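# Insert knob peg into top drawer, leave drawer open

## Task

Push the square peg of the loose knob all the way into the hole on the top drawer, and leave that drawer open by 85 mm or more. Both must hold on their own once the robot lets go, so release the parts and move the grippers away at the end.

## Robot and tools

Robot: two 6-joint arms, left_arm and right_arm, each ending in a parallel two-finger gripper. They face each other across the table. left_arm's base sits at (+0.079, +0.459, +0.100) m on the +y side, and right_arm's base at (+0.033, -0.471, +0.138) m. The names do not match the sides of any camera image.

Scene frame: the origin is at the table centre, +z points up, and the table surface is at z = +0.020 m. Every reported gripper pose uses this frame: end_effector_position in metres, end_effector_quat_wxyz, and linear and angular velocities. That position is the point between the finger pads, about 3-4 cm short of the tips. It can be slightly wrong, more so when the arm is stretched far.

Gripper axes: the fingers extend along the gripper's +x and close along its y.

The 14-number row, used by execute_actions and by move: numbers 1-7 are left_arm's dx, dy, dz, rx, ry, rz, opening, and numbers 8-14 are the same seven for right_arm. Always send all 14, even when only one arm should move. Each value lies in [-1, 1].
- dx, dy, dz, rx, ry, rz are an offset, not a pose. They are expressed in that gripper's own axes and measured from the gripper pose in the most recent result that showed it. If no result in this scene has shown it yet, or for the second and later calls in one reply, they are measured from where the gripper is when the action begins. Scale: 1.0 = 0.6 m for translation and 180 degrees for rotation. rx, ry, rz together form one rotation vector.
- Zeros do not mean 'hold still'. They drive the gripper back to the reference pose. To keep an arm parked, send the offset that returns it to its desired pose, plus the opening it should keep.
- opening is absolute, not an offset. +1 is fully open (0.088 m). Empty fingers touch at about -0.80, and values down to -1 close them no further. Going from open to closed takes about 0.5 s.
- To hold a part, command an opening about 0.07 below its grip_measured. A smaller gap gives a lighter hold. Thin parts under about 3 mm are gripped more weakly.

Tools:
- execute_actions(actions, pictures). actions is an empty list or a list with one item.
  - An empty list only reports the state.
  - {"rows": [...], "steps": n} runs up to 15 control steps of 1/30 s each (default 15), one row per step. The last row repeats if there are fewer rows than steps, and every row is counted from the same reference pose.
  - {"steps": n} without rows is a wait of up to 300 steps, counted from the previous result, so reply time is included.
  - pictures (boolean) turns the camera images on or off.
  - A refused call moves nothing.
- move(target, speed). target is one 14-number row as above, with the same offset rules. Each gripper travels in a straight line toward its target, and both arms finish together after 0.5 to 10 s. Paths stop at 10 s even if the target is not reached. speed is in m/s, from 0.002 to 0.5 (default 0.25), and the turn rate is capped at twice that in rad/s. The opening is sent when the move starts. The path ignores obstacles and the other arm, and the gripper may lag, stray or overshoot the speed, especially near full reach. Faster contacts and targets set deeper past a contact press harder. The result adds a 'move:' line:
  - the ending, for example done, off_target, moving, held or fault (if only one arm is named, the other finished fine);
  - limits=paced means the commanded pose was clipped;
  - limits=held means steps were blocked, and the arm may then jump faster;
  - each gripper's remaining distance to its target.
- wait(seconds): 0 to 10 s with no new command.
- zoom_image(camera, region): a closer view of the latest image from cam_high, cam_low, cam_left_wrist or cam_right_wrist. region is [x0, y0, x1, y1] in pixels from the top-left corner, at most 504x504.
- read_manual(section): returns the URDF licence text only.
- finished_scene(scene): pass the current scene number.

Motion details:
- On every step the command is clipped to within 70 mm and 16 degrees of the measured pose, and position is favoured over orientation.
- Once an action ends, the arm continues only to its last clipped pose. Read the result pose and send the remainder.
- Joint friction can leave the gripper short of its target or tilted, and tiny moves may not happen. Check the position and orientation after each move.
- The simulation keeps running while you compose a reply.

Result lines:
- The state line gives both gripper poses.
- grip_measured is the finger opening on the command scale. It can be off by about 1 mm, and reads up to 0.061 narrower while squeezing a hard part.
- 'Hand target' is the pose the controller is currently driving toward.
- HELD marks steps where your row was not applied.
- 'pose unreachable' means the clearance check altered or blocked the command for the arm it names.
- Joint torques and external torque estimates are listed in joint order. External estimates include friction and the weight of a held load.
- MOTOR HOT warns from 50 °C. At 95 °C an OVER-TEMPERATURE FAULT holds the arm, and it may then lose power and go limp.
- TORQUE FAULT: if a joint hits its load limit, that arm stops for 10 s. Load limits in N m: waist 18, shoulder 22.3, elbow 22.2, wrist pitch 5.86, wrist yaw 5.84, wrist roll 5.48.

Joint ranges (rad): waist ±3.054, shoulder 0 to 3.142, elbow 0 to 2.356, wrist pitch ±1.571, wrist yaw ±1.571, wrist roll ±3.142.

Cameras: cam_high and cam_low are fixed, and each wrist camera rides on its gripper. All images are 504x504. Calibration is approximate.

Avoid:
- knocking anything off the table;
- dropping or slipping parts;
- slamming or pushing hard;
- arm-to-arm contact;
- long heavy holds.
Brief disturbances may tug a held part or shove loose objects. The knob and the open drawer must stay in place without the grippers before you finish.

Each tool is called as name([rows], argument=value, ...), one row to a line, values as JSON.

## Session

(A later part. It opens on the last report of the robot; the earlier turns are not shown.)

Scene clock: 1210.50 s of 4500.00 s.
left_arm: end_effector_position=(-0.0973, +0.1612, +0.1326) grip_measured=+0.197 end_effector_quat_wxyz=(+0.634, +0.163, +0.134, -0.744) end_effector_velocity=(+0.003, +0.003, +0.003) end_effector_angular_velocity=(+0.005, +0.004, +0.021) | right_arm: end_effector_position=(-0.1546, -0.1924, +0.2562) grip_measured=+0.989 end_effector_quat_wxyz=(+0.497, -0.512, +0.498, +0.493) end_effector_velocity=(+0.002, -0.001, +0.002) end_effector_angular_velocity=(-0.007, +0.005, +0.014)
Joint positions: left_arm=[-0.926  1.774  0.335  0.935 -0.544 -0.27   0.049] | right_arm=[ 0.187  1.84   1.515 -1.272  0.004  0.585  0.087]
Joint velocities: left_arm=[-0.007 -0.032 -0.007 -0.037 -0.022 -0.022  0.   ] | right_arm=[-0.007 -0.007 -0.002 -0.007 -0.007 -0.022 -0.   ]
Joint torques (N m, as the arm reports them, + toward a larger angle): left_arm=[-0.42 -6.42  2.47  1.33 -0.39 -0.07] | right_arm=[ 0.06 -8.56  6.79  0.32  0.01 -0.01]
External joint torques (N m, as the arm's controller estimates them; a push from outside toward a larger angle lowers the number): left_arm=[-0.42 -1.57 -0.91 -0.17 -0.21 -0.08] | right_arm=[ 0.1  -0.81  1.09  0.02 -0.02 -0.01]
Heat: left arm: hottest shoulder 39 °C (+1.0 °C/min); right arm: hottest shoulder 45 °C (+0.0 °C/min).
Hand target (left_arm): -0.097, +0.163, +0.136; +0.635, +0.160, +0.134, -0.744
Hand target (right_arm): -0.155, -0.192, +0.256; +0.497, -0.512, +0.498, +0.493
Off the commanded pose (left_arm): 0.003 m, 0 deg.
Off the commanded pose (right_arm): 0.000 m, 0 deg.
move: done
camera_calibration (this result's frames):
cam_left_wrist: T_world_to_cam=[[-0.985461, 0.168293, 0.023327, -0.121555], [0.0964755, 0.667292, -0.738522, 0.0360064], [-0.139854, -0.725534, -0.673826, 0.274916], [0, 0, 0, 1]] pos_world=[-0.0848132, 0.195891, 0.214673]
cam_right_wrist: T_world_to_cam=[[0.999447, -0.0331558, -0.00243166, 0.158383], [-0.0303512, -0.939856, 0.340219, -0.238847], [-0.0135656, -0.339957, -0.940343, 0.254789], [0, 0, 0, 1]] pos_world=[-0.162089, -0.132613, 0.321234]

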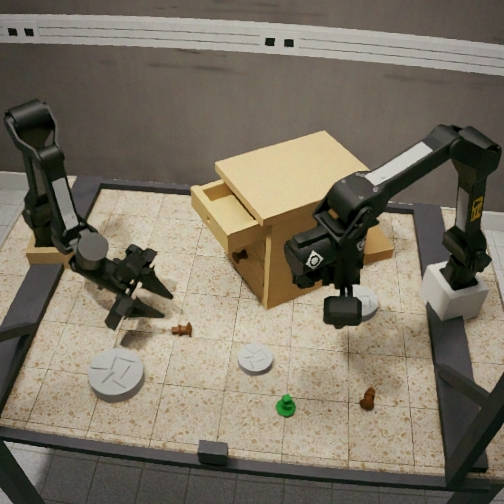

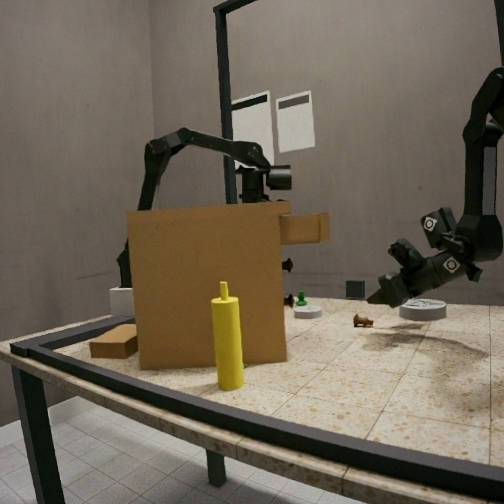

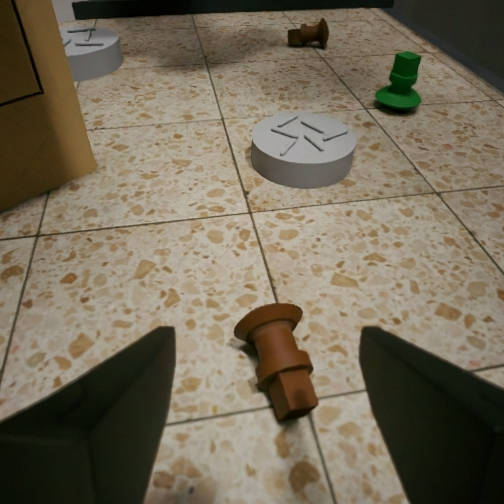

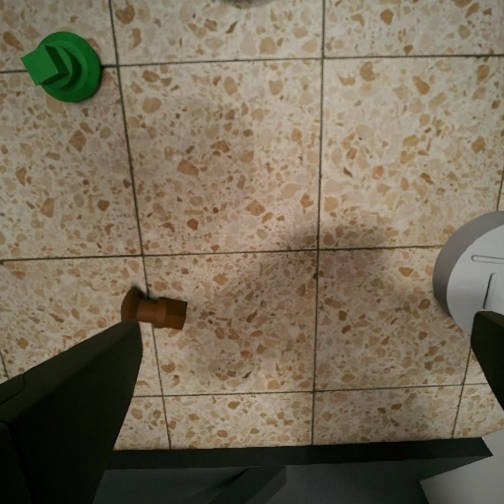

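zoom_image(camera="cam_left_wrist", region=[200,280,360,440])

Region (200, 280, 360, 440) of cam_left_wrist's 504x504 image, scaled by 3.150, with more detail than that image has.

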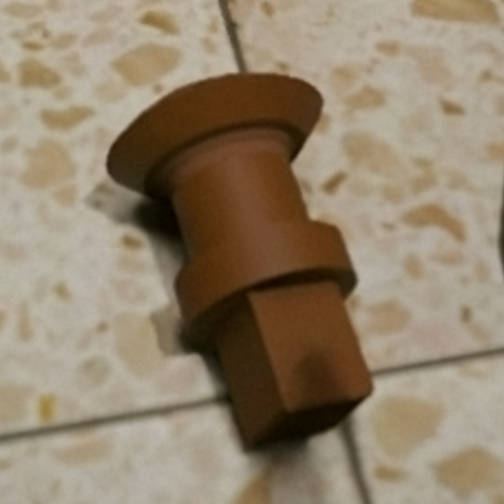

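move(target=[0.091,0.008,0.108,0,0.367,0,0.2,0,0,0,0,0,0,1], speed=0.3)

move(target=[0,0,0,-0.083,0,0,0.2,0,0,0,0,0,0,1], speed=0.3)

Scene clock: 1232.23 s of 4500.00 s.
left_arm: end_effector_position=(-0.1048, +0.0873, +0.1711) grip_measured=+0.197 end_effector_quat_wxyz=(+0.460, +0.543, +0.452, -0.537) end_effector_velocity=(+0.000, +0.005, +0.002) end_effector_angular_velocity=(+0.036, -0.010, +0.005) | right_arm: end_effector_position=(-0.1546, -0.1924, +0.2562) grip_measured=+0.989 end_effector_quat_wxyz=(+0.497, -0.512, +0.498, +0.493) end_effector_velocity=(-0.000, -0.003, +0.000) end_effector_angular_velocity=(-0.010, +0.002, +0.010)
Joint positions: left_arm=[-0.629  2.155  1.776 -1.196 -0.014 -0.296  0.049] | right_arm=[ 0.187  1.84   1.515 -1.272  0.004  0.585  0.087]
Joint velocities: left_arm=[-0.002  0.012  0.027 -0.051  0.007 -0.007  0.   ] | right_arm=[ 0.002 -0.002 -0.002 -0.007 -0.007 -0.007 -0.   ]
Joint torques (N m, as the arm reports them, + toward a larger angle): left_arm=[ 0.27 -8.08  6.31  0.04  0.17  0.1 ] | right_arm=[ 0.02 -8.53  6.71  0.32  0.02 -0.02]
External joint torques (N m, as the arm's controller estimates them; a push from outside toward a larger angle lowers the number): left_arm=[ 0.36  1.21  0.98 -0.25  0.19  0.1 ] | right_arm=[-0.02 -0.86  1.05  0.03  0.   -0.02]
Heat: left arm: hottest shoulder 39 °C (+0.0 °C/min); right arm: hottest shoulder 45 °C (+0.0 °C/min).
Hand target (left_arm): -0.105, +0.085, +0.169; +0.458, +0.544, +0.455, -0.536
Hand target (right_arm): -0.155, -0.192, +0.256; +0.497, -0.512, +0.498, +0.493
Off the commanded pose (left_arm): 0.003 m, 1 deg.
Off the commanded pose (right_arm): 0.000 m, 0 deg.
After step 90, 16.20 s passed at rest.
move: done
camera_calibration (this result's frames):
cam_left_wrist: T_world_to_cam=[[-0.989631, 0.143495, 0.00625443, -0.112787], [0.138424, 0.94123, 0.308098, -0.0841184], [0.0383237, 0.305769, -0.951334, 0.222365], [0, 0, 0, 1]] pos_world=[-0.108496, 0.0273668, 0.238166]
cam_right_wrist: T_world_to_cam=[[0.999447, -0.0331558, -0.00243166, 0.158383], [-0.0303512, -0.939856, 0.340219, -0.238847], [-0.0135656, -0.339957, -0.940343, 0.254789], [0, 0, 0, 1]] pos_world=[-0.162089, -0.132613, 0.321234]

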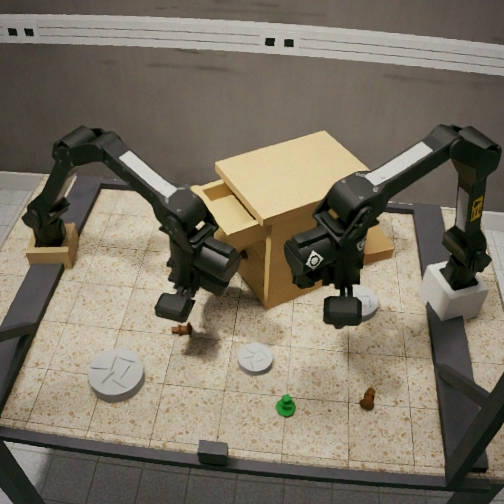

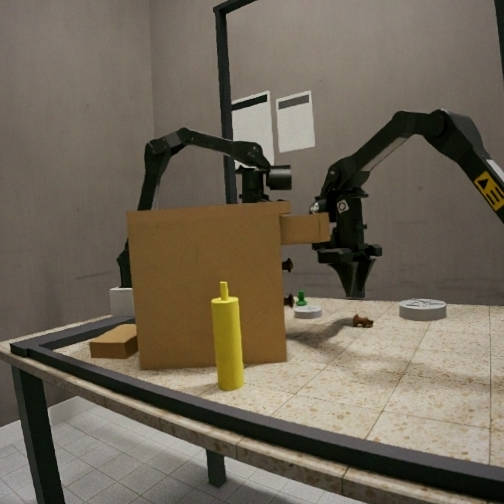

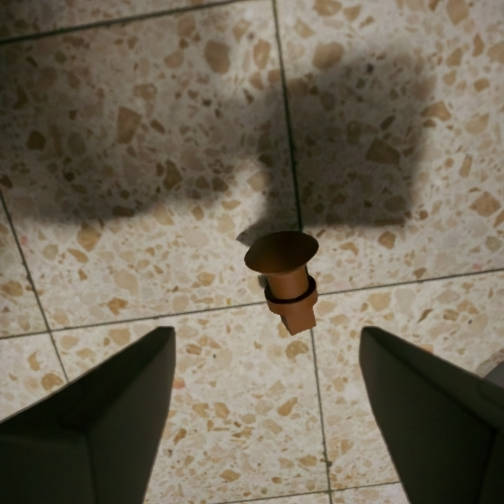

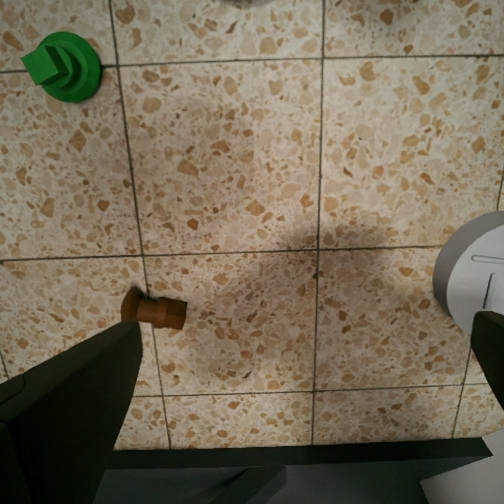

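Scene clock: 1233.20 s of 4500.00 s.
left_arm: end_effector_position=(-0.1062, +0.0881, +0.1710) grip_measured=+0.197 end_effector_quat_wxyz=(+0.524, +0.482, +0.516, -0.476) end_effector_velocity=(-0.000, -0.001, +0.000) end_effector_angular_velocity=(-0.010, -0.003, +0.005) | right_arm: end_effector_position=(-0.1546, -0.1924, +0.2562) grip_measured=+0.989 end_effector_quat_wxyz=(+0.497, -0.512, +0.498, +0.493) end_effector_velocity=(+0.002, -0.001, +0.000) end_effector_angular_velocity=(-0.010, +0.002, -0.000)
Joint positions: left_arm=[-0.632  2.155  1.776 -1.196 -0.014 -0.55   0.049] | right_arm=[ 0.187  1.84   1.515 -1.272  0.004  0.585  0.087]
Joint velocities: left_arm=[-0.002 -0.002 -0.002  0.007 -0.007 -0.007  0.   ] | right_arm=[-0.007 -0.002 -0.002 -0.007 -0.007 -0.007  0.   ]
Joint torques (N m, as the arm reports them, + toward a larger angle): left_arm=[ 0.15 -9.39  4.74  0.24 -0.03 -0.22] | right_arm=[ 0.03 -8.58  6.76  0.31  0.02 -0.03]
External joint torques (N m, as the arm's controller estimates them; a push from outside toward a larger angle lowers the number): left_arm=[ 0.16 -0.09 -0.64 -0.09  0.02 -0.22] | right_arm=[ 0.07 -0.89  1.06  0.   -0.01 -0.03]
Heat: left arm: hottest shoulder 40 °C (+1.0 °C/min); right arm: hottest shoulder 45 °C (+0.0 °C/min).
Hand target (left_arm): -0.105, +0.087, +0.171; +0.527, +0.479, +0.518, -0.474
Hand target (right_arm): -0.155, -0.192, +0.256; +0.497, -0.512, +0.498, +0.493
Off the commanded pose (left_arm): 0.002 m, 1 deg.
Off the commanded pose (right_arm): 0.000 m, 0 deg.
move: done
camera_calibration (this result's frames):
cam_left_wrist: T_world_to_cam=[[-0.994384, -0.105626, 0.00663652, -0.0929192], [-0.0985802, 0.947224, 0.305039, -0.109735], [-0.0385062, 0.302672, -0.952317, 0.214335], [0, 0, 0, 1]] pos_world=[-0.0949617, 0.0292553, 0.238205]
cam_right_wrist: T_world_to_cam=[[0.999447, -0.0331558, -0.00243166, 0.158383], [-0.0303512, -0.939856, 0.340219, -0.238847], [-0.0135656, -0.339957, -0.940343, 0.254789], [0, 0, 0, 1]] pos_world=[-0.162089, -0.132613, 0.321234]

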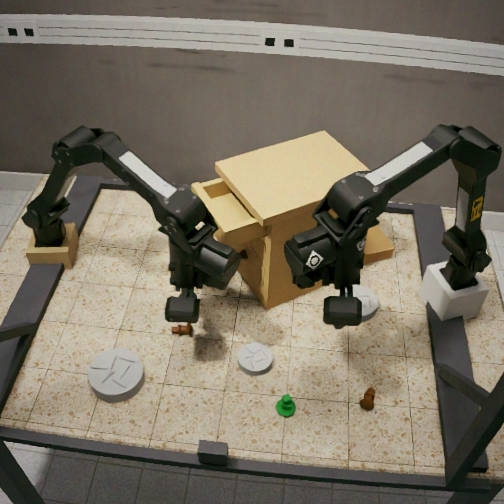

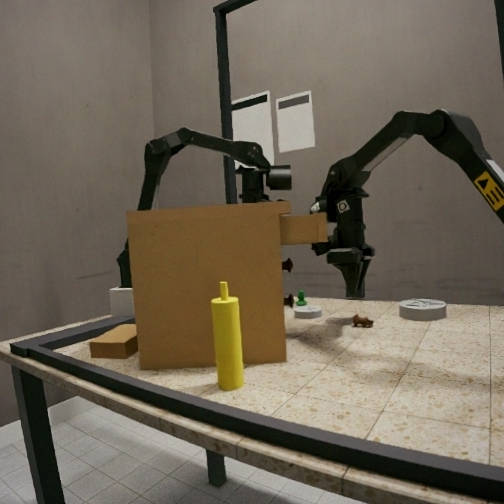

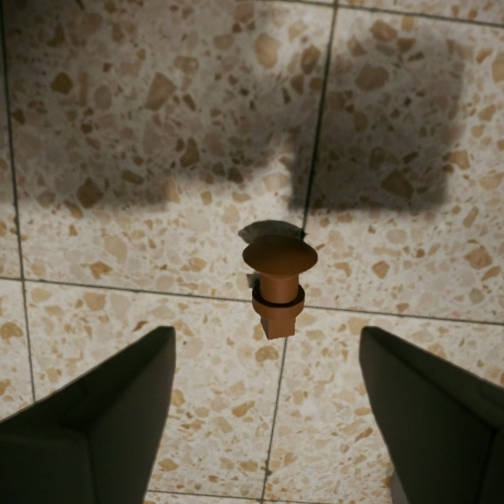

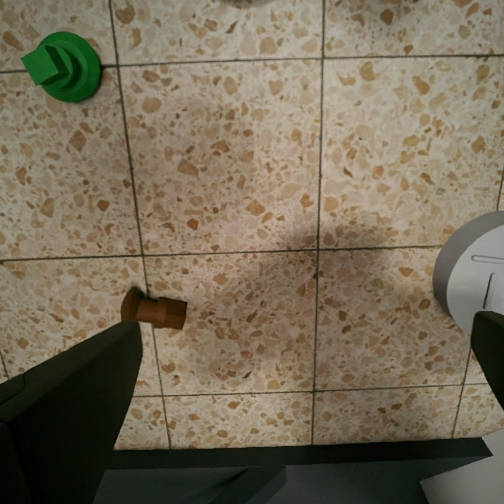

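move(target=[0.085,-0.012,-0.063,0,0,0,0.0,0,0,0,0,0,0,1], speed=0.15)

Scene clock: 1246.30 s of 4500.00 s.
left_arm: end_effector_position=(-0.1146, +0.1241, +0.1140) grip_measured=+0.003 end_effector_quat_wxyz=(+0.523, +0.488, +0.517, -0.470) end_effector_velocity=(+0.001, +0.005, -0.002) end_effector_angular_velocity=(+0.010, +0.003, +0.005) | right_arm: end_effector_position=(-0.1546, -0.1924, +0.2562) grip_measured=+0.989 end_effector_quat_wxyz=(+0.497, -0.512, +0.498, +0.493) end_effector_velocity=(+0.001, -0.002, +0.000) end_effector_angular_velocity=(-0.010, +0.002, +0.005)
Joint positions: left_arm=[-0.694  2.124  1.491 -0.961 -0.014 -0.613  0.039] | right_arm=[ 0.187  1.84   1.515 -1.272  0.004  0.585  0.087]
Joint velocities: left_arm=[-0.002 -0.007 -0.022  0.007  0.007 -0.007 -0.   ] | right_arm=[-0.002 -0.002 -0.002 -0.007 -0.007 -0.007 -0.   ]
Joint torques (N m, as the arm reports them, + toward a larger angle): left_arm=[ -0.29 -11.24   3.62   0.37  -0.03  -0.07] | right_arm=[ 0.03 -8.57  6.75  0.31  0.01 -0.02]
External joint torques (N m, as the arm's controller estimates them; a push from outside toward a larger angle lowers the number): left_arm=[-0.29 -2.63 -1.29  0.11  0.02 -0.07] | right_arm=[ 0.03 -0.87  1.05  0.   -0.01 -0.02]
Heat: left arm: hottest shoulder 42 °C (+3.0 °C/min); right arm: hottest shoulder 45 °C (+0.0 °C/min).
Hand target (left_arm): -0.116, +0.125, +0.120; +0.524, +0.482, +0.516, -0.476
Hand target (right_arm): -0.155, -0.192, +0.256; +0.497, -0.512, +0.498, +0.493
Off the commanded pose (left_arm): 0.006 m, 1 deg.
Off the commanded pose (right_arm): 0.000 m, 0 deg.
After step 90, 9.20 s passed at rest.
move: done
camera_calibration (this result's frames):
cam_left_wrist: T_world_to_cam=[[-0.994234, -0.107152, -0.00422084, -0.0956127], [-0.102909, 0.942319, 0.318503, -0.128734], [-0.0301508, 0.3171, -0.947913, 0.147505], [0, 0, 0, 1]] pos_world=[-0.103862, 0.06429, 0.18042]
cam_right_wrist: T_world_to_cam=[[0.999447, -0.0331558, -0.00243166, 0.158383], [-0.0303512, -0.939856, 0.340219, -0.238847], [-0.0135656, -0.339957, -0.940343, 0.254789], [0, 0, 0, 1]] pos_world=[-0.162089, -0.132613, 0.321234]

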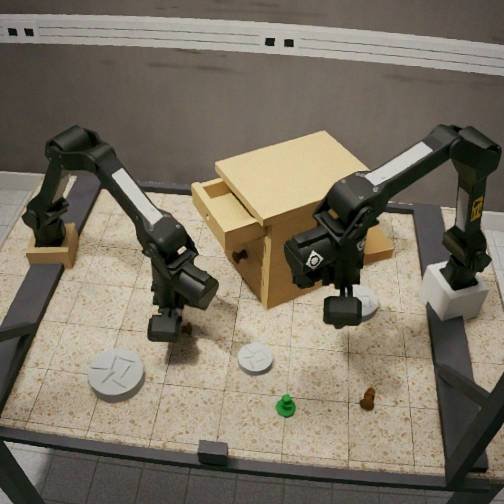

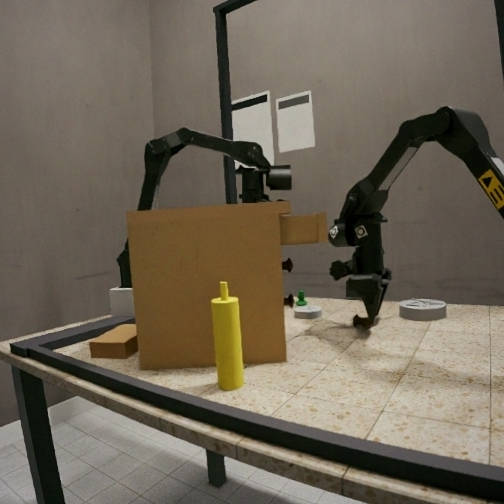

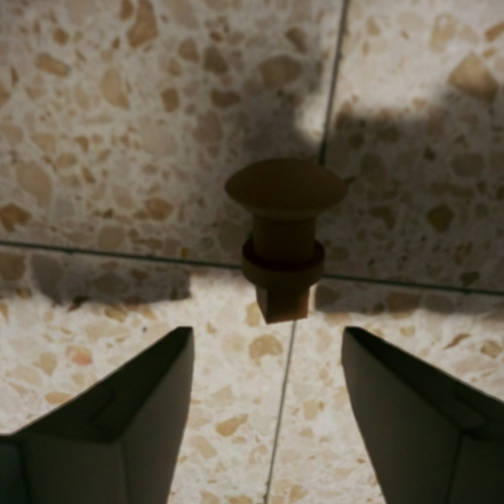

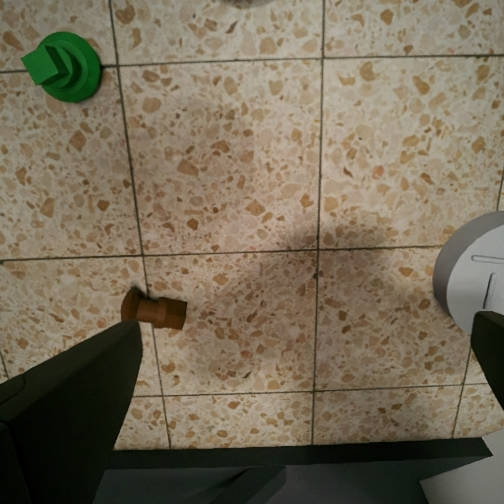

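zoom_image(camera="cam_low", region=[330,270,410,340])

Region (330, 270, 410, 340) of cam_low's 504x504 image, scaled by 6.300, with more detail than that image has; it fills the top 441 rows of this view, and the rest is white.

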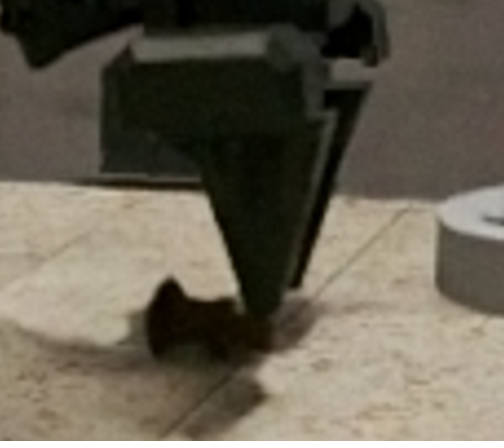

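execute_actions([
  {"rows":[[0.0,-0.02,0,0,0,0,0,0,0,0,0,0,0,1],[0.0,-0.02,0,0,0,0,0,0,0,0,0,0,0,1],[0.012,-0.007,0,0,0,0,0,0,0,0,0,0,0,1]],"steps":15},
])

Scene clock: 1262.60 s of 4500.00 s.
left_arm: end_effector_position=(-0.1195, +0.1227, +0.1126) grip_measured=+0.003 end_effector_quat_wxyz=(+0.525, +0.483, +0.517, -0.474) end_effector_velocity=(+0.001, +0.002, -0.001) end_effector_angular_velocity=(+0.007, -0.013, +0.005) | right_arm: end_effector_position=(-0.1546, -0.1924, +0.2562) grip_measured=+0.989 end_effector_quat_wxyz=(+0.497, -0.512, +0.498, +0.493) end_effector_velocity=(-0.001, -0.003, +0.002) end_effector_angular_velocity=(-0.014, +0.017, +0.004)
Joint positions: left_arm=[-0.703  2.128  1.493 -0.945 -0.014 -0.623  0.039] | right_arm=[ 0.187  1.84   1.515 -1.272  0.004  0.585  0.087]
Joint velocities: left_arm=[-0.002  0.002 -0.002 -0.007 -0.007 -0.007 -0.   ] | right_arm=[-0.002 -0.007 -0.002 -0.007 -0.022 -0.007 -0.   ]
Joint torques (N m, as the arm reports them, + toward a larger angle): left_arm=[-0.08 -7.48  4.03  0.45 -0.04  0.09] | right_arm=[ 0.04 -8.6   6.76  0.3   0.03 -0.02]
External joint torques (N m, as the arm's controller estimates them; a push from outside toward a larger angle lowers the number): left_arm=[-0.09  1.3  -0.98  0.16  0.01  0.09] | right_arm=[ 0.03 -0.87  1.08  0.01  0.   -0.02]
Heat: left arm: hottest shoulder 45 °C (+6.0 °C/min); right arm: hottest shoulder 45 °C (+0.0 °C/min).
Hand target (left_arm): -0.119, +0.124, +0.107; +0.523, +0.488, +0.517, -0.470
Hand target (right_arm): -0.155, -0.192, +0.256; +0.497, -0.512, +0.498, +0.493
Off the commanded pose (left_arm): 0.006 m, 1 deg.
Off the commanded pose (right_arm): 0.000 m, 0 deg.
Steps of this call (steps 1 to 90: nothing new was sent; then 12.80 s passed at rest; steps 91 to 105: all 15 steps of this action). Readings (end_effector_position):
91: left_arm (-0.1151, +0.1242, +0.1138) | right_arm (-0.1546, -0.1924, +0.2562)
92: left_arm (-0.1161, +0.1244, +0.1142) | right_arm (-0.1546, -0.1924, +0.2562)
94: left_arm (-0.1180, +0.1247, +0.1143) | right_arm (-0.1546, -0.1924, +0.2562)
98: left_arm (-0.1192, +0.1234, +0.1138) | right_arm (-0.1546, -0.1924, +0.2562)
105: the state above
camera_calibration (this result's frames):
cam_left_wrist: T_world_to_cam=[[-0.994154, -0.107911, 0.00372676, -0.101453], [-0.101519, 0.945904, 0.308155, -0.126642], [-0.0367786, 0.305975, -0.951329, 0.147417], [0, 0, 0, 1]] pos_world=[-0.108294, 0.0637376, 0.179645]
cam_right_wrist: T_world_to_cam=[[0.999447, -0.0331558, -0.00243166, 0.158383], [-0.0303512, -0.939856, 0.340219, -0.238847], [-0.0135656, -0.339957, -0.940343, 0.254789], [0, 0, 0, 1]] pos_world=[-0.162089, -0.132613, 0.321234]

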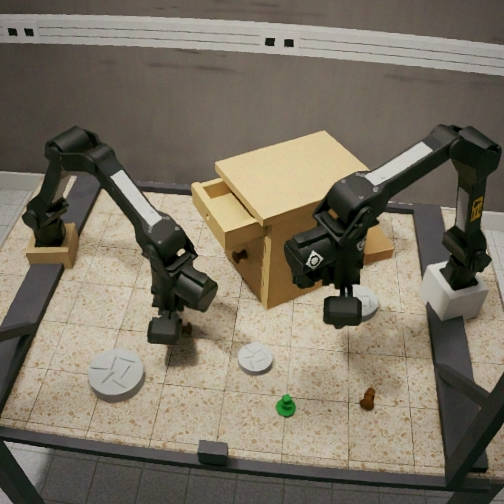

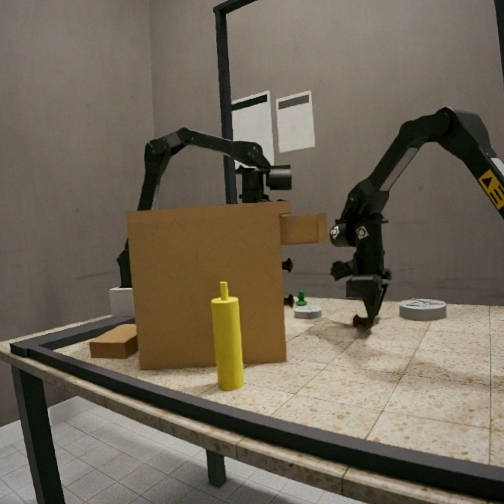

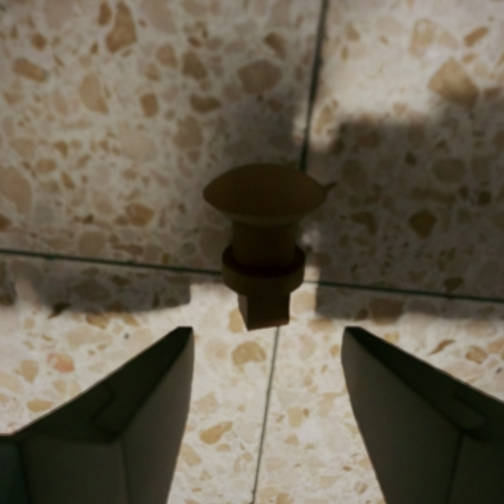

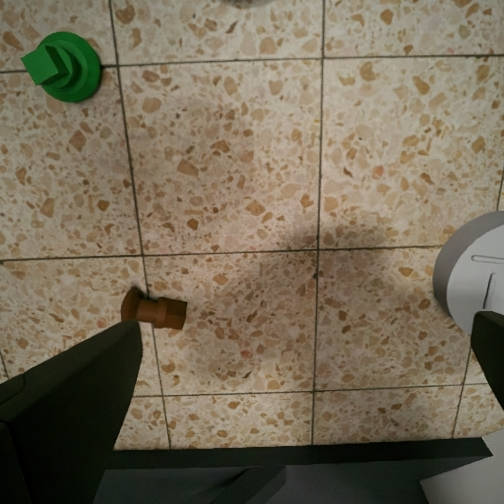

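execute_actions([
  {"rows":[[0.03,0,0.015,0,0,0,0,0,0,0,0,0,0,1],[0.03,0,0.015,0,0,0,0,0,0,0,0,0,0,1],[0.03,0,0.01,0,0,0,0,0,0,0,0,0,0,1],[0.014,0,0.005,0,0,0,0,0,0,0,0,0,0,1]],"steps":15},
])

zoom_image(camera="cam_low", region=[330,270,410,340])

Scene clock: 1267.33 s of 4500.00 s.
left_arm: end_effector_position=(-0.1203, +0.1189, +0.1057) grip_measured=+0.003 end_effector_quat_wxyz=(+0.525, +0.481, +0.516, -0.477) end_effector_velocity=(+0.005, +0.003, +0.000) end_effector_angular_velocity=(+0.007, -0.030, +0.019) | right_arm: end_effector_position=(-0.1546, -0.1924, +0.2562) grip_measured=+0.989 end_effector_quat_wxyz=(+0.497, -0.512, +0.498, +0.493) end_effector_velocity=(+0.001, -0.002, +0.002) end_effector_angular_velocity=(-0.006, +0.005, +0.005)
Joint positions: left_arm=[-0.7    2.147  1.492 -0.919 -0.014 -0.618  0.039] | right_arm=[ 0.187  1.84   1.515 -1.272  0.004  0.585  0.087]
Joint velocities: left_arm=[-0.002 -0.002 -0.002 -0.022 -0.022 -0.022 -0.   ] | right_arm=[-0.002 -0.007 -0.002 -0.007 -0.007 -0.007 -0.   ]
Joint torques (N m, as the arm reports them, + toward a larger angle): left_arm=[ 0.   -8.79  4.37  0.05 -0.02  0.01] | right_arm=[ 0.01 -8.54  6.77  0.31  0.02 -0.01]
External joint torques (N m, as the arm's controller estimates them; a push from outside toward a larger angle lowers the number): left_arm=[-0.02  0.04 -0.58 -0.24  0.03  0.01] | right_arm=[ 0.05 -0.81  1.09  0.02 -0.01 -0.01]
Heat: left arm: hottest shoulder 45 °C (+6.1 °C/min); right arm: hottest shoulder 45 °C (+0.0 °C/min).
Hand target (left_arm): -0.119, +0.120, +0.104; +0.524, +0.483, +0.516, -0.474
Hand target (right_arm): -0.155, -0.192, +0.256; +0.497, -0.512, +0.498, +0.493
Off the commanded pose (left_arm): 0.002 m, 0 deg.
Off the commanded pose (right_arm): 0.000 m, 0 deg.
Steps of this call (steps 1 to 90: nothing new was sent; then 1.23 s passed at rest; steps 91 to 105: all 15 steps of this action). Readings (end_effector_position):
91: left_arm (-0.1198, +0.1223, +0.1109) | right_arm (-0.1546, -0.1924, +0.2562)
92: left_arm (-0.1206, +0.1201, +0.1093) | right_arm (-0.1546, -0.1924, +0.2562)
94: left_arm (-0.1210, +0.1180, +0.1068) | right_arm (-0.1546, -0.1924, +0.2562)
98: left_arm (-0.1203, +0.1188, +0.1057) | right_arm (-0.1546, -0.1924, +0.2562)
105: the state above
camera_calibration (this result's frames):
cam_left_wrist: T_world_to_cam=[[-0.994297, -0.106361, 0.00783696, -0.10322], [-0.0990031, 0.947837, 0.302991, -0.120292], [-0.0396546, 0.300487, -0.952961, 0.142455], [0, 0, 0, 1]] pos_world=[-0.108892, 0.0602328, 0.173011]
cam_right_wrist: T_world_to_cam=[[0.999447, -0.0331558, -0.00243166, 0.158383], [-0.0303512, -0.939856, 0.340219, -0.238847], [-0.0135656, -0.339957, -0.940343, 0.254789], [0, 0, 0, 1]] pos_world=[-0.162089, -0.132613, 0.321234]

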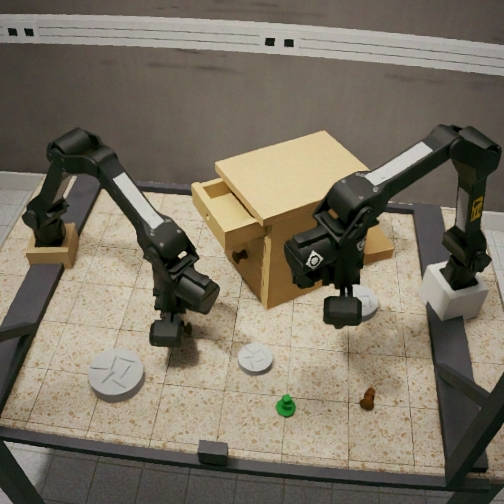

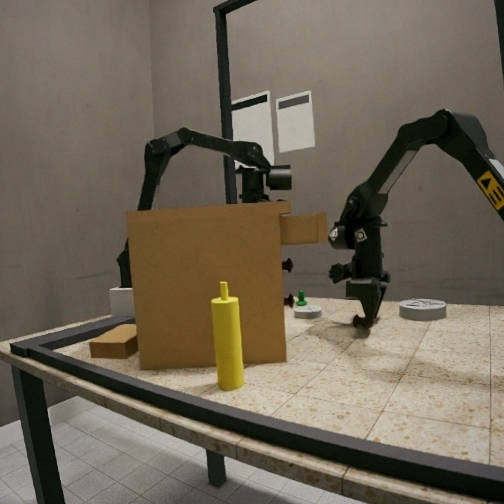

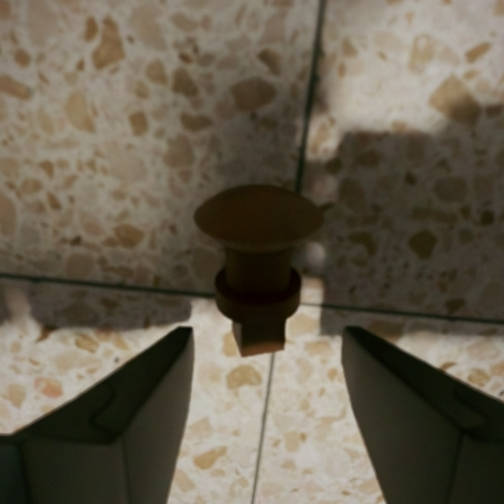

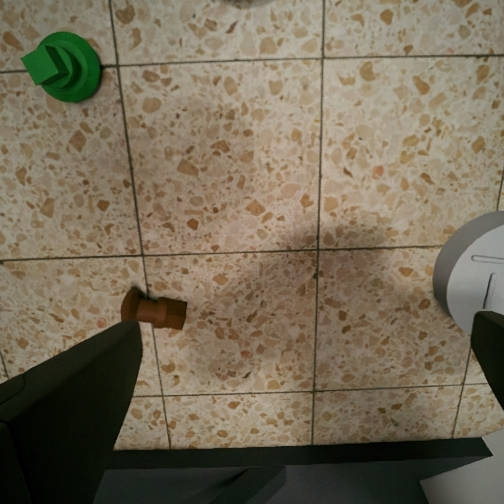

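Region (330, 270, 410, 340) of cam_low's 504x504 image, scaled by 6.300, with more detail than that image has; it fills the top 441 rows of this view, and the rest is white.

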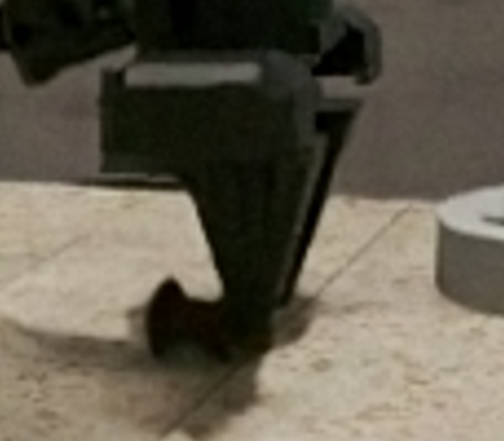

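execute_actions([
  {"rows":[[0,0,0,0,0,0,-0.3,0,0,0,0,0,0,1],[0,0,0,0,0,0,-0.3,0,0,0,0,0,0,1],[0,0,0,0,0,0,-0.3,0,0,0,0,0,0,1],[0,0,0,0,0,0,-0.3,0,0,0,0,0,0,1],[0,0,0,0,0,0,-0.45,0,0,0,0,0,0,1],[0,0,0,0,0,0,-0.45,0,0,0,0,0,0,1],[0,0,0,0,0,0,-0.5,0,0,0,0,0,0,1],[0,0,0,0,0,0,-0.52,0,0,0,0,0,0,1],[0,0,0,0,0,0,-0.55,0,0,0,0,0,0,1],[0,0,0,0,0,0,-0.58,0,0,0,0,0,0,1],[0,0,0,0,0,0,-0.62,0,0,0,0,0,0,1]],"steps":15},
])

Scene clock: 1271.90 s of 4500.00 s.
left_arm: end_effector_position=(-0.1203, +0.1189, +0.1057) grip_measured=-0.575 end_effector_quat_wxyz=(+0.525, +0.481, +0.516, -0.477) end_effector_velocity=(+0.001, +0.006, +0.000) end_effector_angular_velocity=(+0.023, -0.005, +0.005) | right_arm: end_effector_position=(-0.1546, -0.1924, +0.2562) grip_measured=+0.989 end_effector_quat_wxyz=(+0.497, -0.512, +0.498, +0.493) end_effector_velocity=(+0.004, -0.004, +0.000) end_effector_angular_velocity=(-0.022, -0.006, -0.000)
Joint positions: left_arm=[-0.7    2.147  1.492 -0.919 -0.014 -0.618  0.011] | right_arm=[ 0.187  1.84   1.515 -1.272  0.004  0.585  0.087]
Joint velocities: left_arm=[-0.002 -0.002 -0.002 -0.022  0.007 -0.007 -0.018] | right_arm=[-0.007 -0.002 -0.002 -0.022 -0.007 -0.007 -0.   ]
Joint torques (N m, as the arm reports them, + toward a larger angle): left_arm=[ 0.05 -8.88  4.58  0.22 -0.07  0.03] | right_arm=[ 0.06 -8.54  6.76  0.31  0.02 -0.01]
External joint torques (N m, as the arm's controller estimates them; a push from outside toward a larger angle lowers the number): left_arm=[ 0.01 -0.01 -0.36 -0.06 -0.02  0.03] | right_arm=[ 0.1  -0.89  1.15  0.04 -0.01 -0.01]
Heat: left arm: hottest shoulder 45 °C (+6.0 °C/min); right arm: hottest shoulder 45 °C (+0.0 °C/min).
Hand target (left_arm): -0.120, +0.119, +0.106; +0.525, +0.481, +0.516, -0.477
Hand target (right_arm): -0.155, -0.192, +0.256; +0.497, -0.512, +0.498, +0.493
Off the commanded pose (left_arm): 0.000 m, 0 deg.
Off the commanded pose (right_arm): 0.000 m, 0 deg.
Steps of this call (steps 1 to 90: nothing new was sent; then 1.07 s passed at rest; steps 91 to 105: all 15 steps of this action). Readings (end_effector_position):
91: left_arm (-0.1203, +0.1189, +0.1057) | right_arm (-0.1546, -0.1924, +0.2562)
92: left_arm (-0.1203, +0.1189, +0.1057) | right_arm (-0.1546, -0.1924, +0.2562)
94: left_arm (-0.1203, +0.1189, +0.1057) | right_arm (-0.1546, -0.1924, +0.2562)
98: left_arm (-0.1203, +0.1189, +0.1057) | right_arm (-0.1546, -0.1924, +0.2562)
105: the state above
camera_calibration (this result's frames):
cam_left_wrist: T_world_to_cam=[[-0.994297, -0.106361, 0.00783696, -0.10322], [-0.0990031, 0.947837, 0.302991, -0.120292], [-0.0396546, 0.300487, -0.952961, 0.142455], [0, 0, 0, 1]] pos_world=[-0.108892, 0.0602328, 0.173011]
cam_right_wrist: T_world_to_cam=[[0.999447, -0.0331558, -0.00243166, 0.158383], [-0.0303512, -0.939856, 0.340219, -0.238847], [-0.0135656, -0.339957, -0.940343, 0.254789], [0, 0, 0, 1]] pos_world=[-0.162089, -0.132613, 0.321234]

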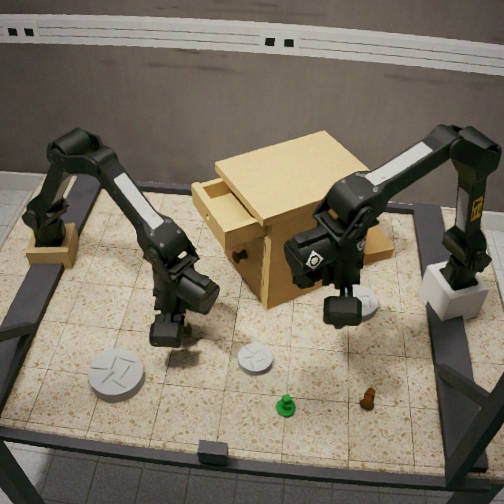

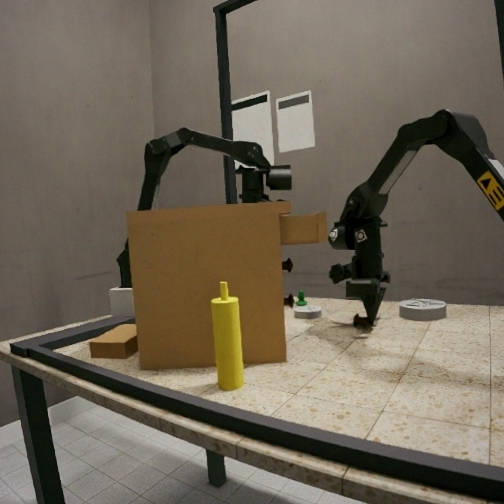

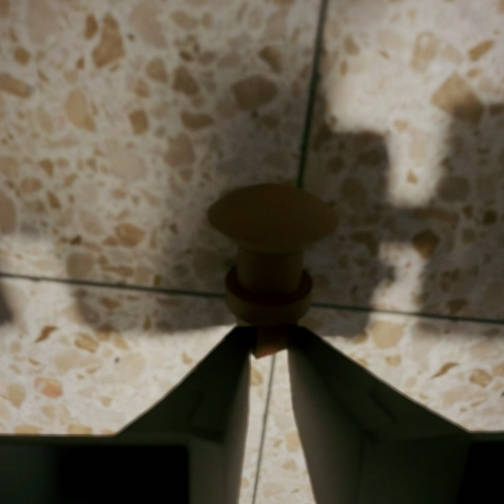

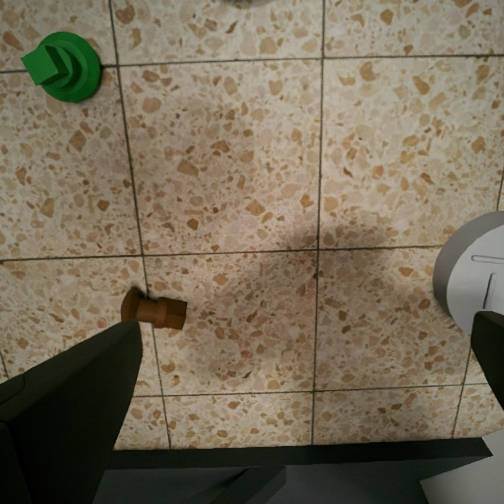

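execute_actions([
  {"rows":[[0,0,0,0,0,0,-0.64,0,0,0,0,0,0,1]],"steps":10},
])

zoom_image(camera="cam_left_wrist", region=[200,260,340,400])

Scene clock: 1274.27 s of 4500.00 s.
left_arm: end_effector_position=(-0.1203, +0.1189, +0.1057) grip_measured=-0.635 end_effector_quat_wxyz=(+0.525, +0.481, +0.516, -0.477) end_effector_velocity=(+0.001, +0.001, +0.002) end_effector_angular_velocity=(-0.002, -0.008, +0.005) | right_arm: end_effector_position=(-0.1546, -0.1924, +0.2562) grip_measured=+0.989 end_effector_quat_wxyz=(+0.497, -0.512, +0.498, +0.493) end_effector_velocity=(+0.002, -0.003, -0.001) end_effector_angular_velocity=(-0.014, -0.001, +0.005)
Joint positions: left_arm=[-0.7    2.147  1.492 -0.919 -0.014 -0.618  0.008] | right_arm=[ 0.187  1.84   1.515 -1.272  0.004  0.585  0.087]
Joint velocities: left_arm=[-0.002 -0.007 -0.002 -0.007 -0.007 -0.007 -0.001] | right_arm=[-0.002 -0.002 -0.007 -0.007 -0.007 -0.007 -0.   ]
Joint torques (N m, as the arm reports them, + toward a larger angle): left_arm=[-0.01 -9.04  4.42  0.21 -0.04  0.03] | right_arm=[-0.02 -8.55  6.75  0.31  0.03 -0.01]
External joint torques (N m, as the arm's controller estimates them; a push from outside toward a larger angle lowers the number): left_arm=[ 0.   -0.11 -0.6  -0.09  0.01  0.03] | right_arm=[ 0.01 -0.9   1.12  0.03  0.   -0.01]
Heat: left arm: hottest shoulder 45 °C (+6.0 °C/min); right arm: hottest shoulder 45 °C (+0.0 °C/min).
Hand target (left_arm): -0.120, +0.119, +0.106; +0.525, +0.481, +0.516, -0.477
Hand target (right_arm): -0.155, -0.192, +0.256; +0.497, -0.512, +0.498, +0.493
Off the commanded pose (left_arm): 0.000 m, 0 deg.
Off the commanded pose (right_arm): 0.000 m, 0 deg.
Steps of this call (steps 1 to 61: nothing new was sent; steps 62 to 71: all 10 steps of this action). Readings (end_effector_position):
62: left_arm (-0.1203, +0.1189, +0.1057) | right_arm (-0.1546, -0.1924, +0.2562)
63: left_arm (-0.1203, +0.1189, +0.1057) | right_arm (-0.1546, -0.1924, +0.2562)
65: left_arm (-0.1203, +0.1189, +0.1057) | right_arm (-0.1546, -0.1924, +0.2562)
69: left_arm (-0.1203, +0.1189, +0.1057) | right_arm (-0.1546, -0.1924, +0.2562)
71: the state above
camera_calibration (this result's frames):
cam_left_wrist: T_world_to_cam=[[-0.994297, -0.106361, 0.00783696, -0.10322], [-0.0990031, 0.947837, 0.302991, -0.120292], [-0.0396546, 0.300487, -0.952961, 0.142455], [0, 0, 0, 1]] pos_world=[-0.108892, 0.0602328, 0.173011]
cam_right_wrist: T_world_to_cam=[[0.999447, -0.0331558, -0.00243166, 0.158383], [-0.0303512, -0.939856, 0.340219, -0.238847], [-0.0135656, -0.339957, -0.940343, 0.254789], [0, 0, 0, 1]] pos_world=[-0.162089, -0.132613, 0.321234]

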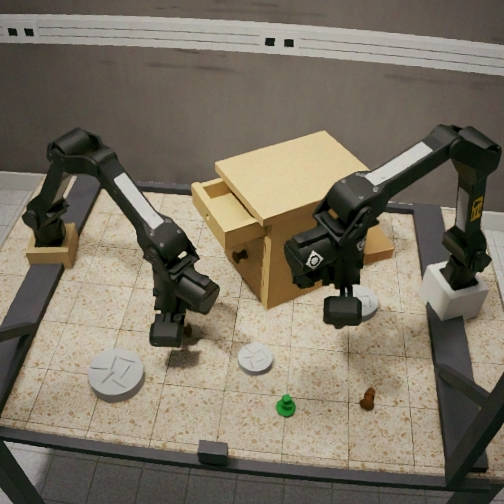

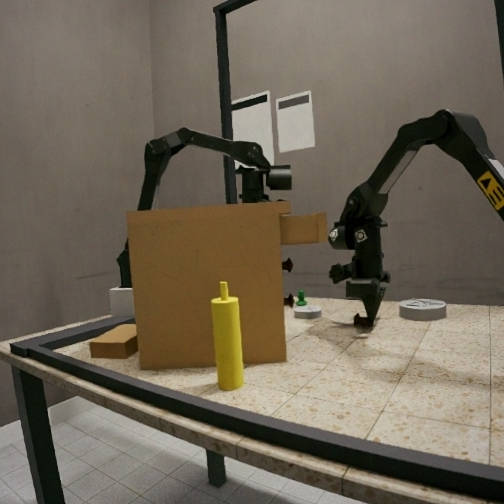

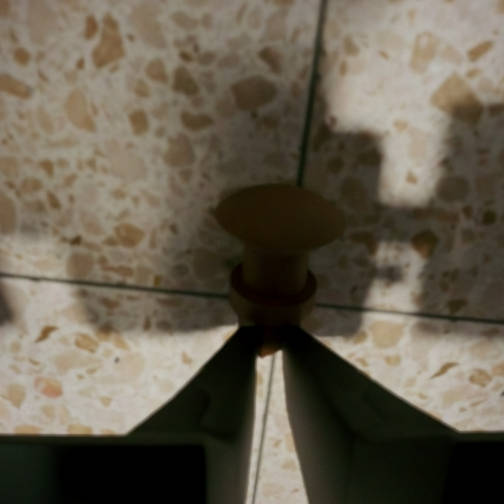

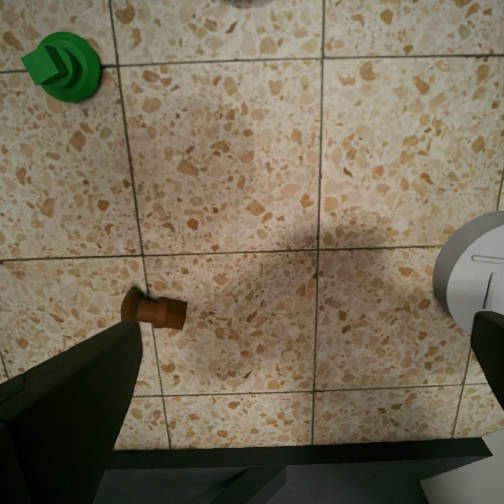

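Region (200, 260, 340, 400) of cam_left_wrist's 504x504 image, scaled by 3.600, with more detail than that image has.

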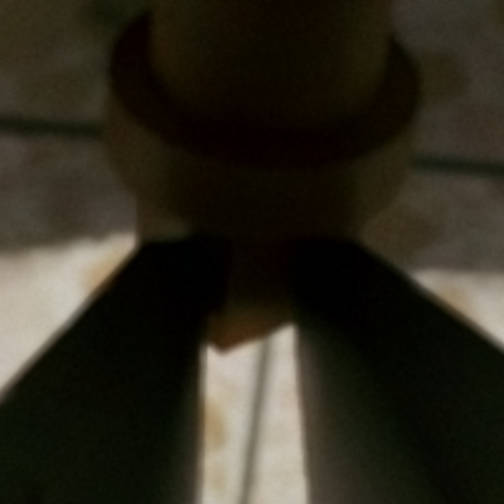

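execute_actions([
  {"rows":[[0,0,0,0,0,0,-0.2,0,0,0,0,0,0,1],[0,0,0,0,0,0,-0.2,0,0,0,0,0,0,1],[0,0,0,0,0,0,-0.2,0,0,0,0,0,0,1],[0,0,0,0,0,0,-0.2,0,0,0,0,0,0,1],[0,0,0,0,0,0,-0.2,0,0,0,0,0,0,1],[0,0,0,0,0,0,-0.2,0,0,0,0,0,0,1],[0.03,0,0,0,0,0,-0.2,0,0,0,0,0,0,1],[0.03,0,0,0,0,0,-0.2,0,0,0,0,0,0,1],[0.03,0,0,0,0,0,-0.2,0,0,0,0,0,0,1],[0.011,0,0,0,0,0,-0.2,0,0,0,0,0,0,1]],"steps":15},
])

Scene clock: 1277.60 s of 4500.00 s.
left_arm: end_effector_position=(-0.1215, +0.1168, +0.1022) grip_measured=-0.211 end_effector_quat_wxyz=(+0.526, +0.476, +0.515, -0.482) end_effector_velocity=(+0.003, +0.005, +0.000) end_effector_angular_velocity=(+0.015, -0.017, +0.005) | right_arm: end_effector_position=(-0.1546, -0.1924, +0.2562) grip_measured=+0.989 end_effector_quat_wxyz=(+0.497, -0.512, +0.498, +0.493) end_effector_velocity=(-0.001, +0.001, +0.000) end_effector_angular_velocity=(+0.002, +0.010, +0.005)
Joint positions: left_arm=[-0.7    2.15   1.482 -0.891 -0.014 -0.618  0.029] | right_arm=[ 0.187  1.84   1.515 -1.272  0.004  0.585  0.087]
Joint velocities: left_arm=[-0.002 -0.002 -0.002 -0.022 -0.007 -0.007  0.003] | right_arm=[-0.002 -0.002 -0.002  0.007 -0.007 -0.007 -0.   ]
Joint torques (N m, as the arm reports them, + toward a larger angle): left_arm=[-0.04 -8.09  4.14 -0.02 -0.12  0.02] | right_arm=[ 0.01 -8.57  6.73  0.31  0.02 -0.01]
External joint torques (N m, as the arm's controller estimates them; a push from outside toward a larger angle lowers the number): left_arm=[-0.04  0.8  -0.81 -0.31 -0.07  0.02] | right_arm=[ 0.05 -0.89  1.06  0.01 -0.01 -0.02]
Heat: left arm: hottest shoulder 45 °C (+6.1 °C/min); right arm: hottest shoulder 45 °C (+0.0 °C/min).
Hand target (left_arm): -0.120, +0.119, +0.099; +0.525, +0.481, +0.516, -0.477
Hand target (right_arm): -0.155, -0.192, +0.256; +0.497, -0.512, +0.498, +0.493
Off the commanded pose (left_arm): 0.004 m, 1 deg.
Off the commanded pose (right_arm): 0.000 m, 0 deg.
Steps of this call (steps 1 to 85: nothing new was sent; steps 86 to 100: all 15 steps of this action). Readings (end_effector_position):
86: left_arm (-0.1203, +0.1189, +0.1057) | right_arm (-0.1546, -0.1924, +0.2562)
87: left_arm (-0.1203, +0.1189, +0.1057) | right_arm (-0.1546, -0.1924, +0.2562)
89: left_arm (-0.1203, +0.1189, +0.1057) | right_arm (-0.1546, -0.1924, +0.2562)
93: left_arm (-0.1213, +0.1171, +0.1040) | right_arm (-0.1546, -0.1924, +0.2562)
100: the state above
camera_calibration (this result's frames):
cam_left_wrist: T_world_to_cam=[[-0.994207, -0.106209, 0.0165173, -0.105561], [-0.0968028, 0.951545, 0.291876, -0.116379], [-0.0467169, 0.288586, -0.956314, 0.14058], [0, 0, 0, 1]] pos_world=[-0.109648, 0.0589588, 0.170151]
cam_right_wrist: T_world_to_cam=[[0.999447, -0.0331558, -0.00243166, 0.158383], [-0.0303512, -0.939856, 0.340219, -0.238847], [-0.0135656, -0.339957, -0.940343, 0.254789], [0, 0, 0, 1]] pos_world=[-0.162089, -0.132613, 0.321234]

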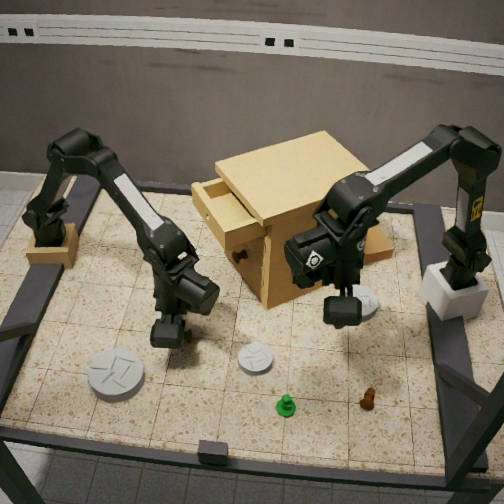

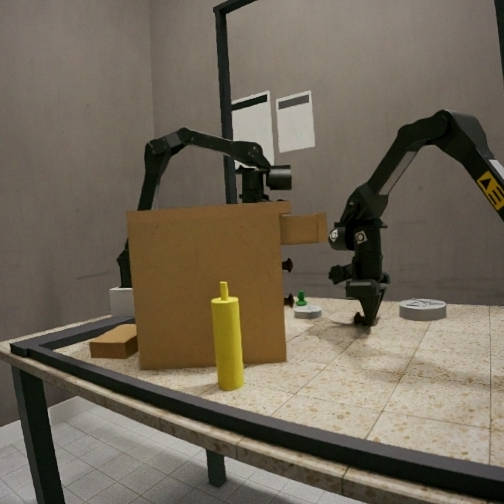

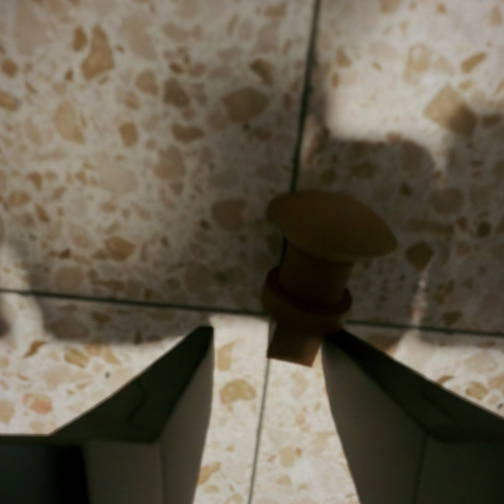

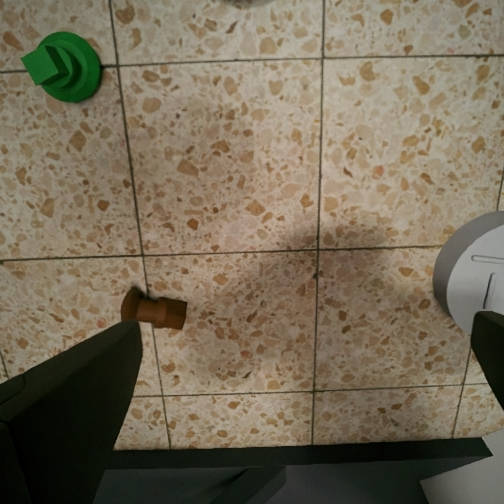

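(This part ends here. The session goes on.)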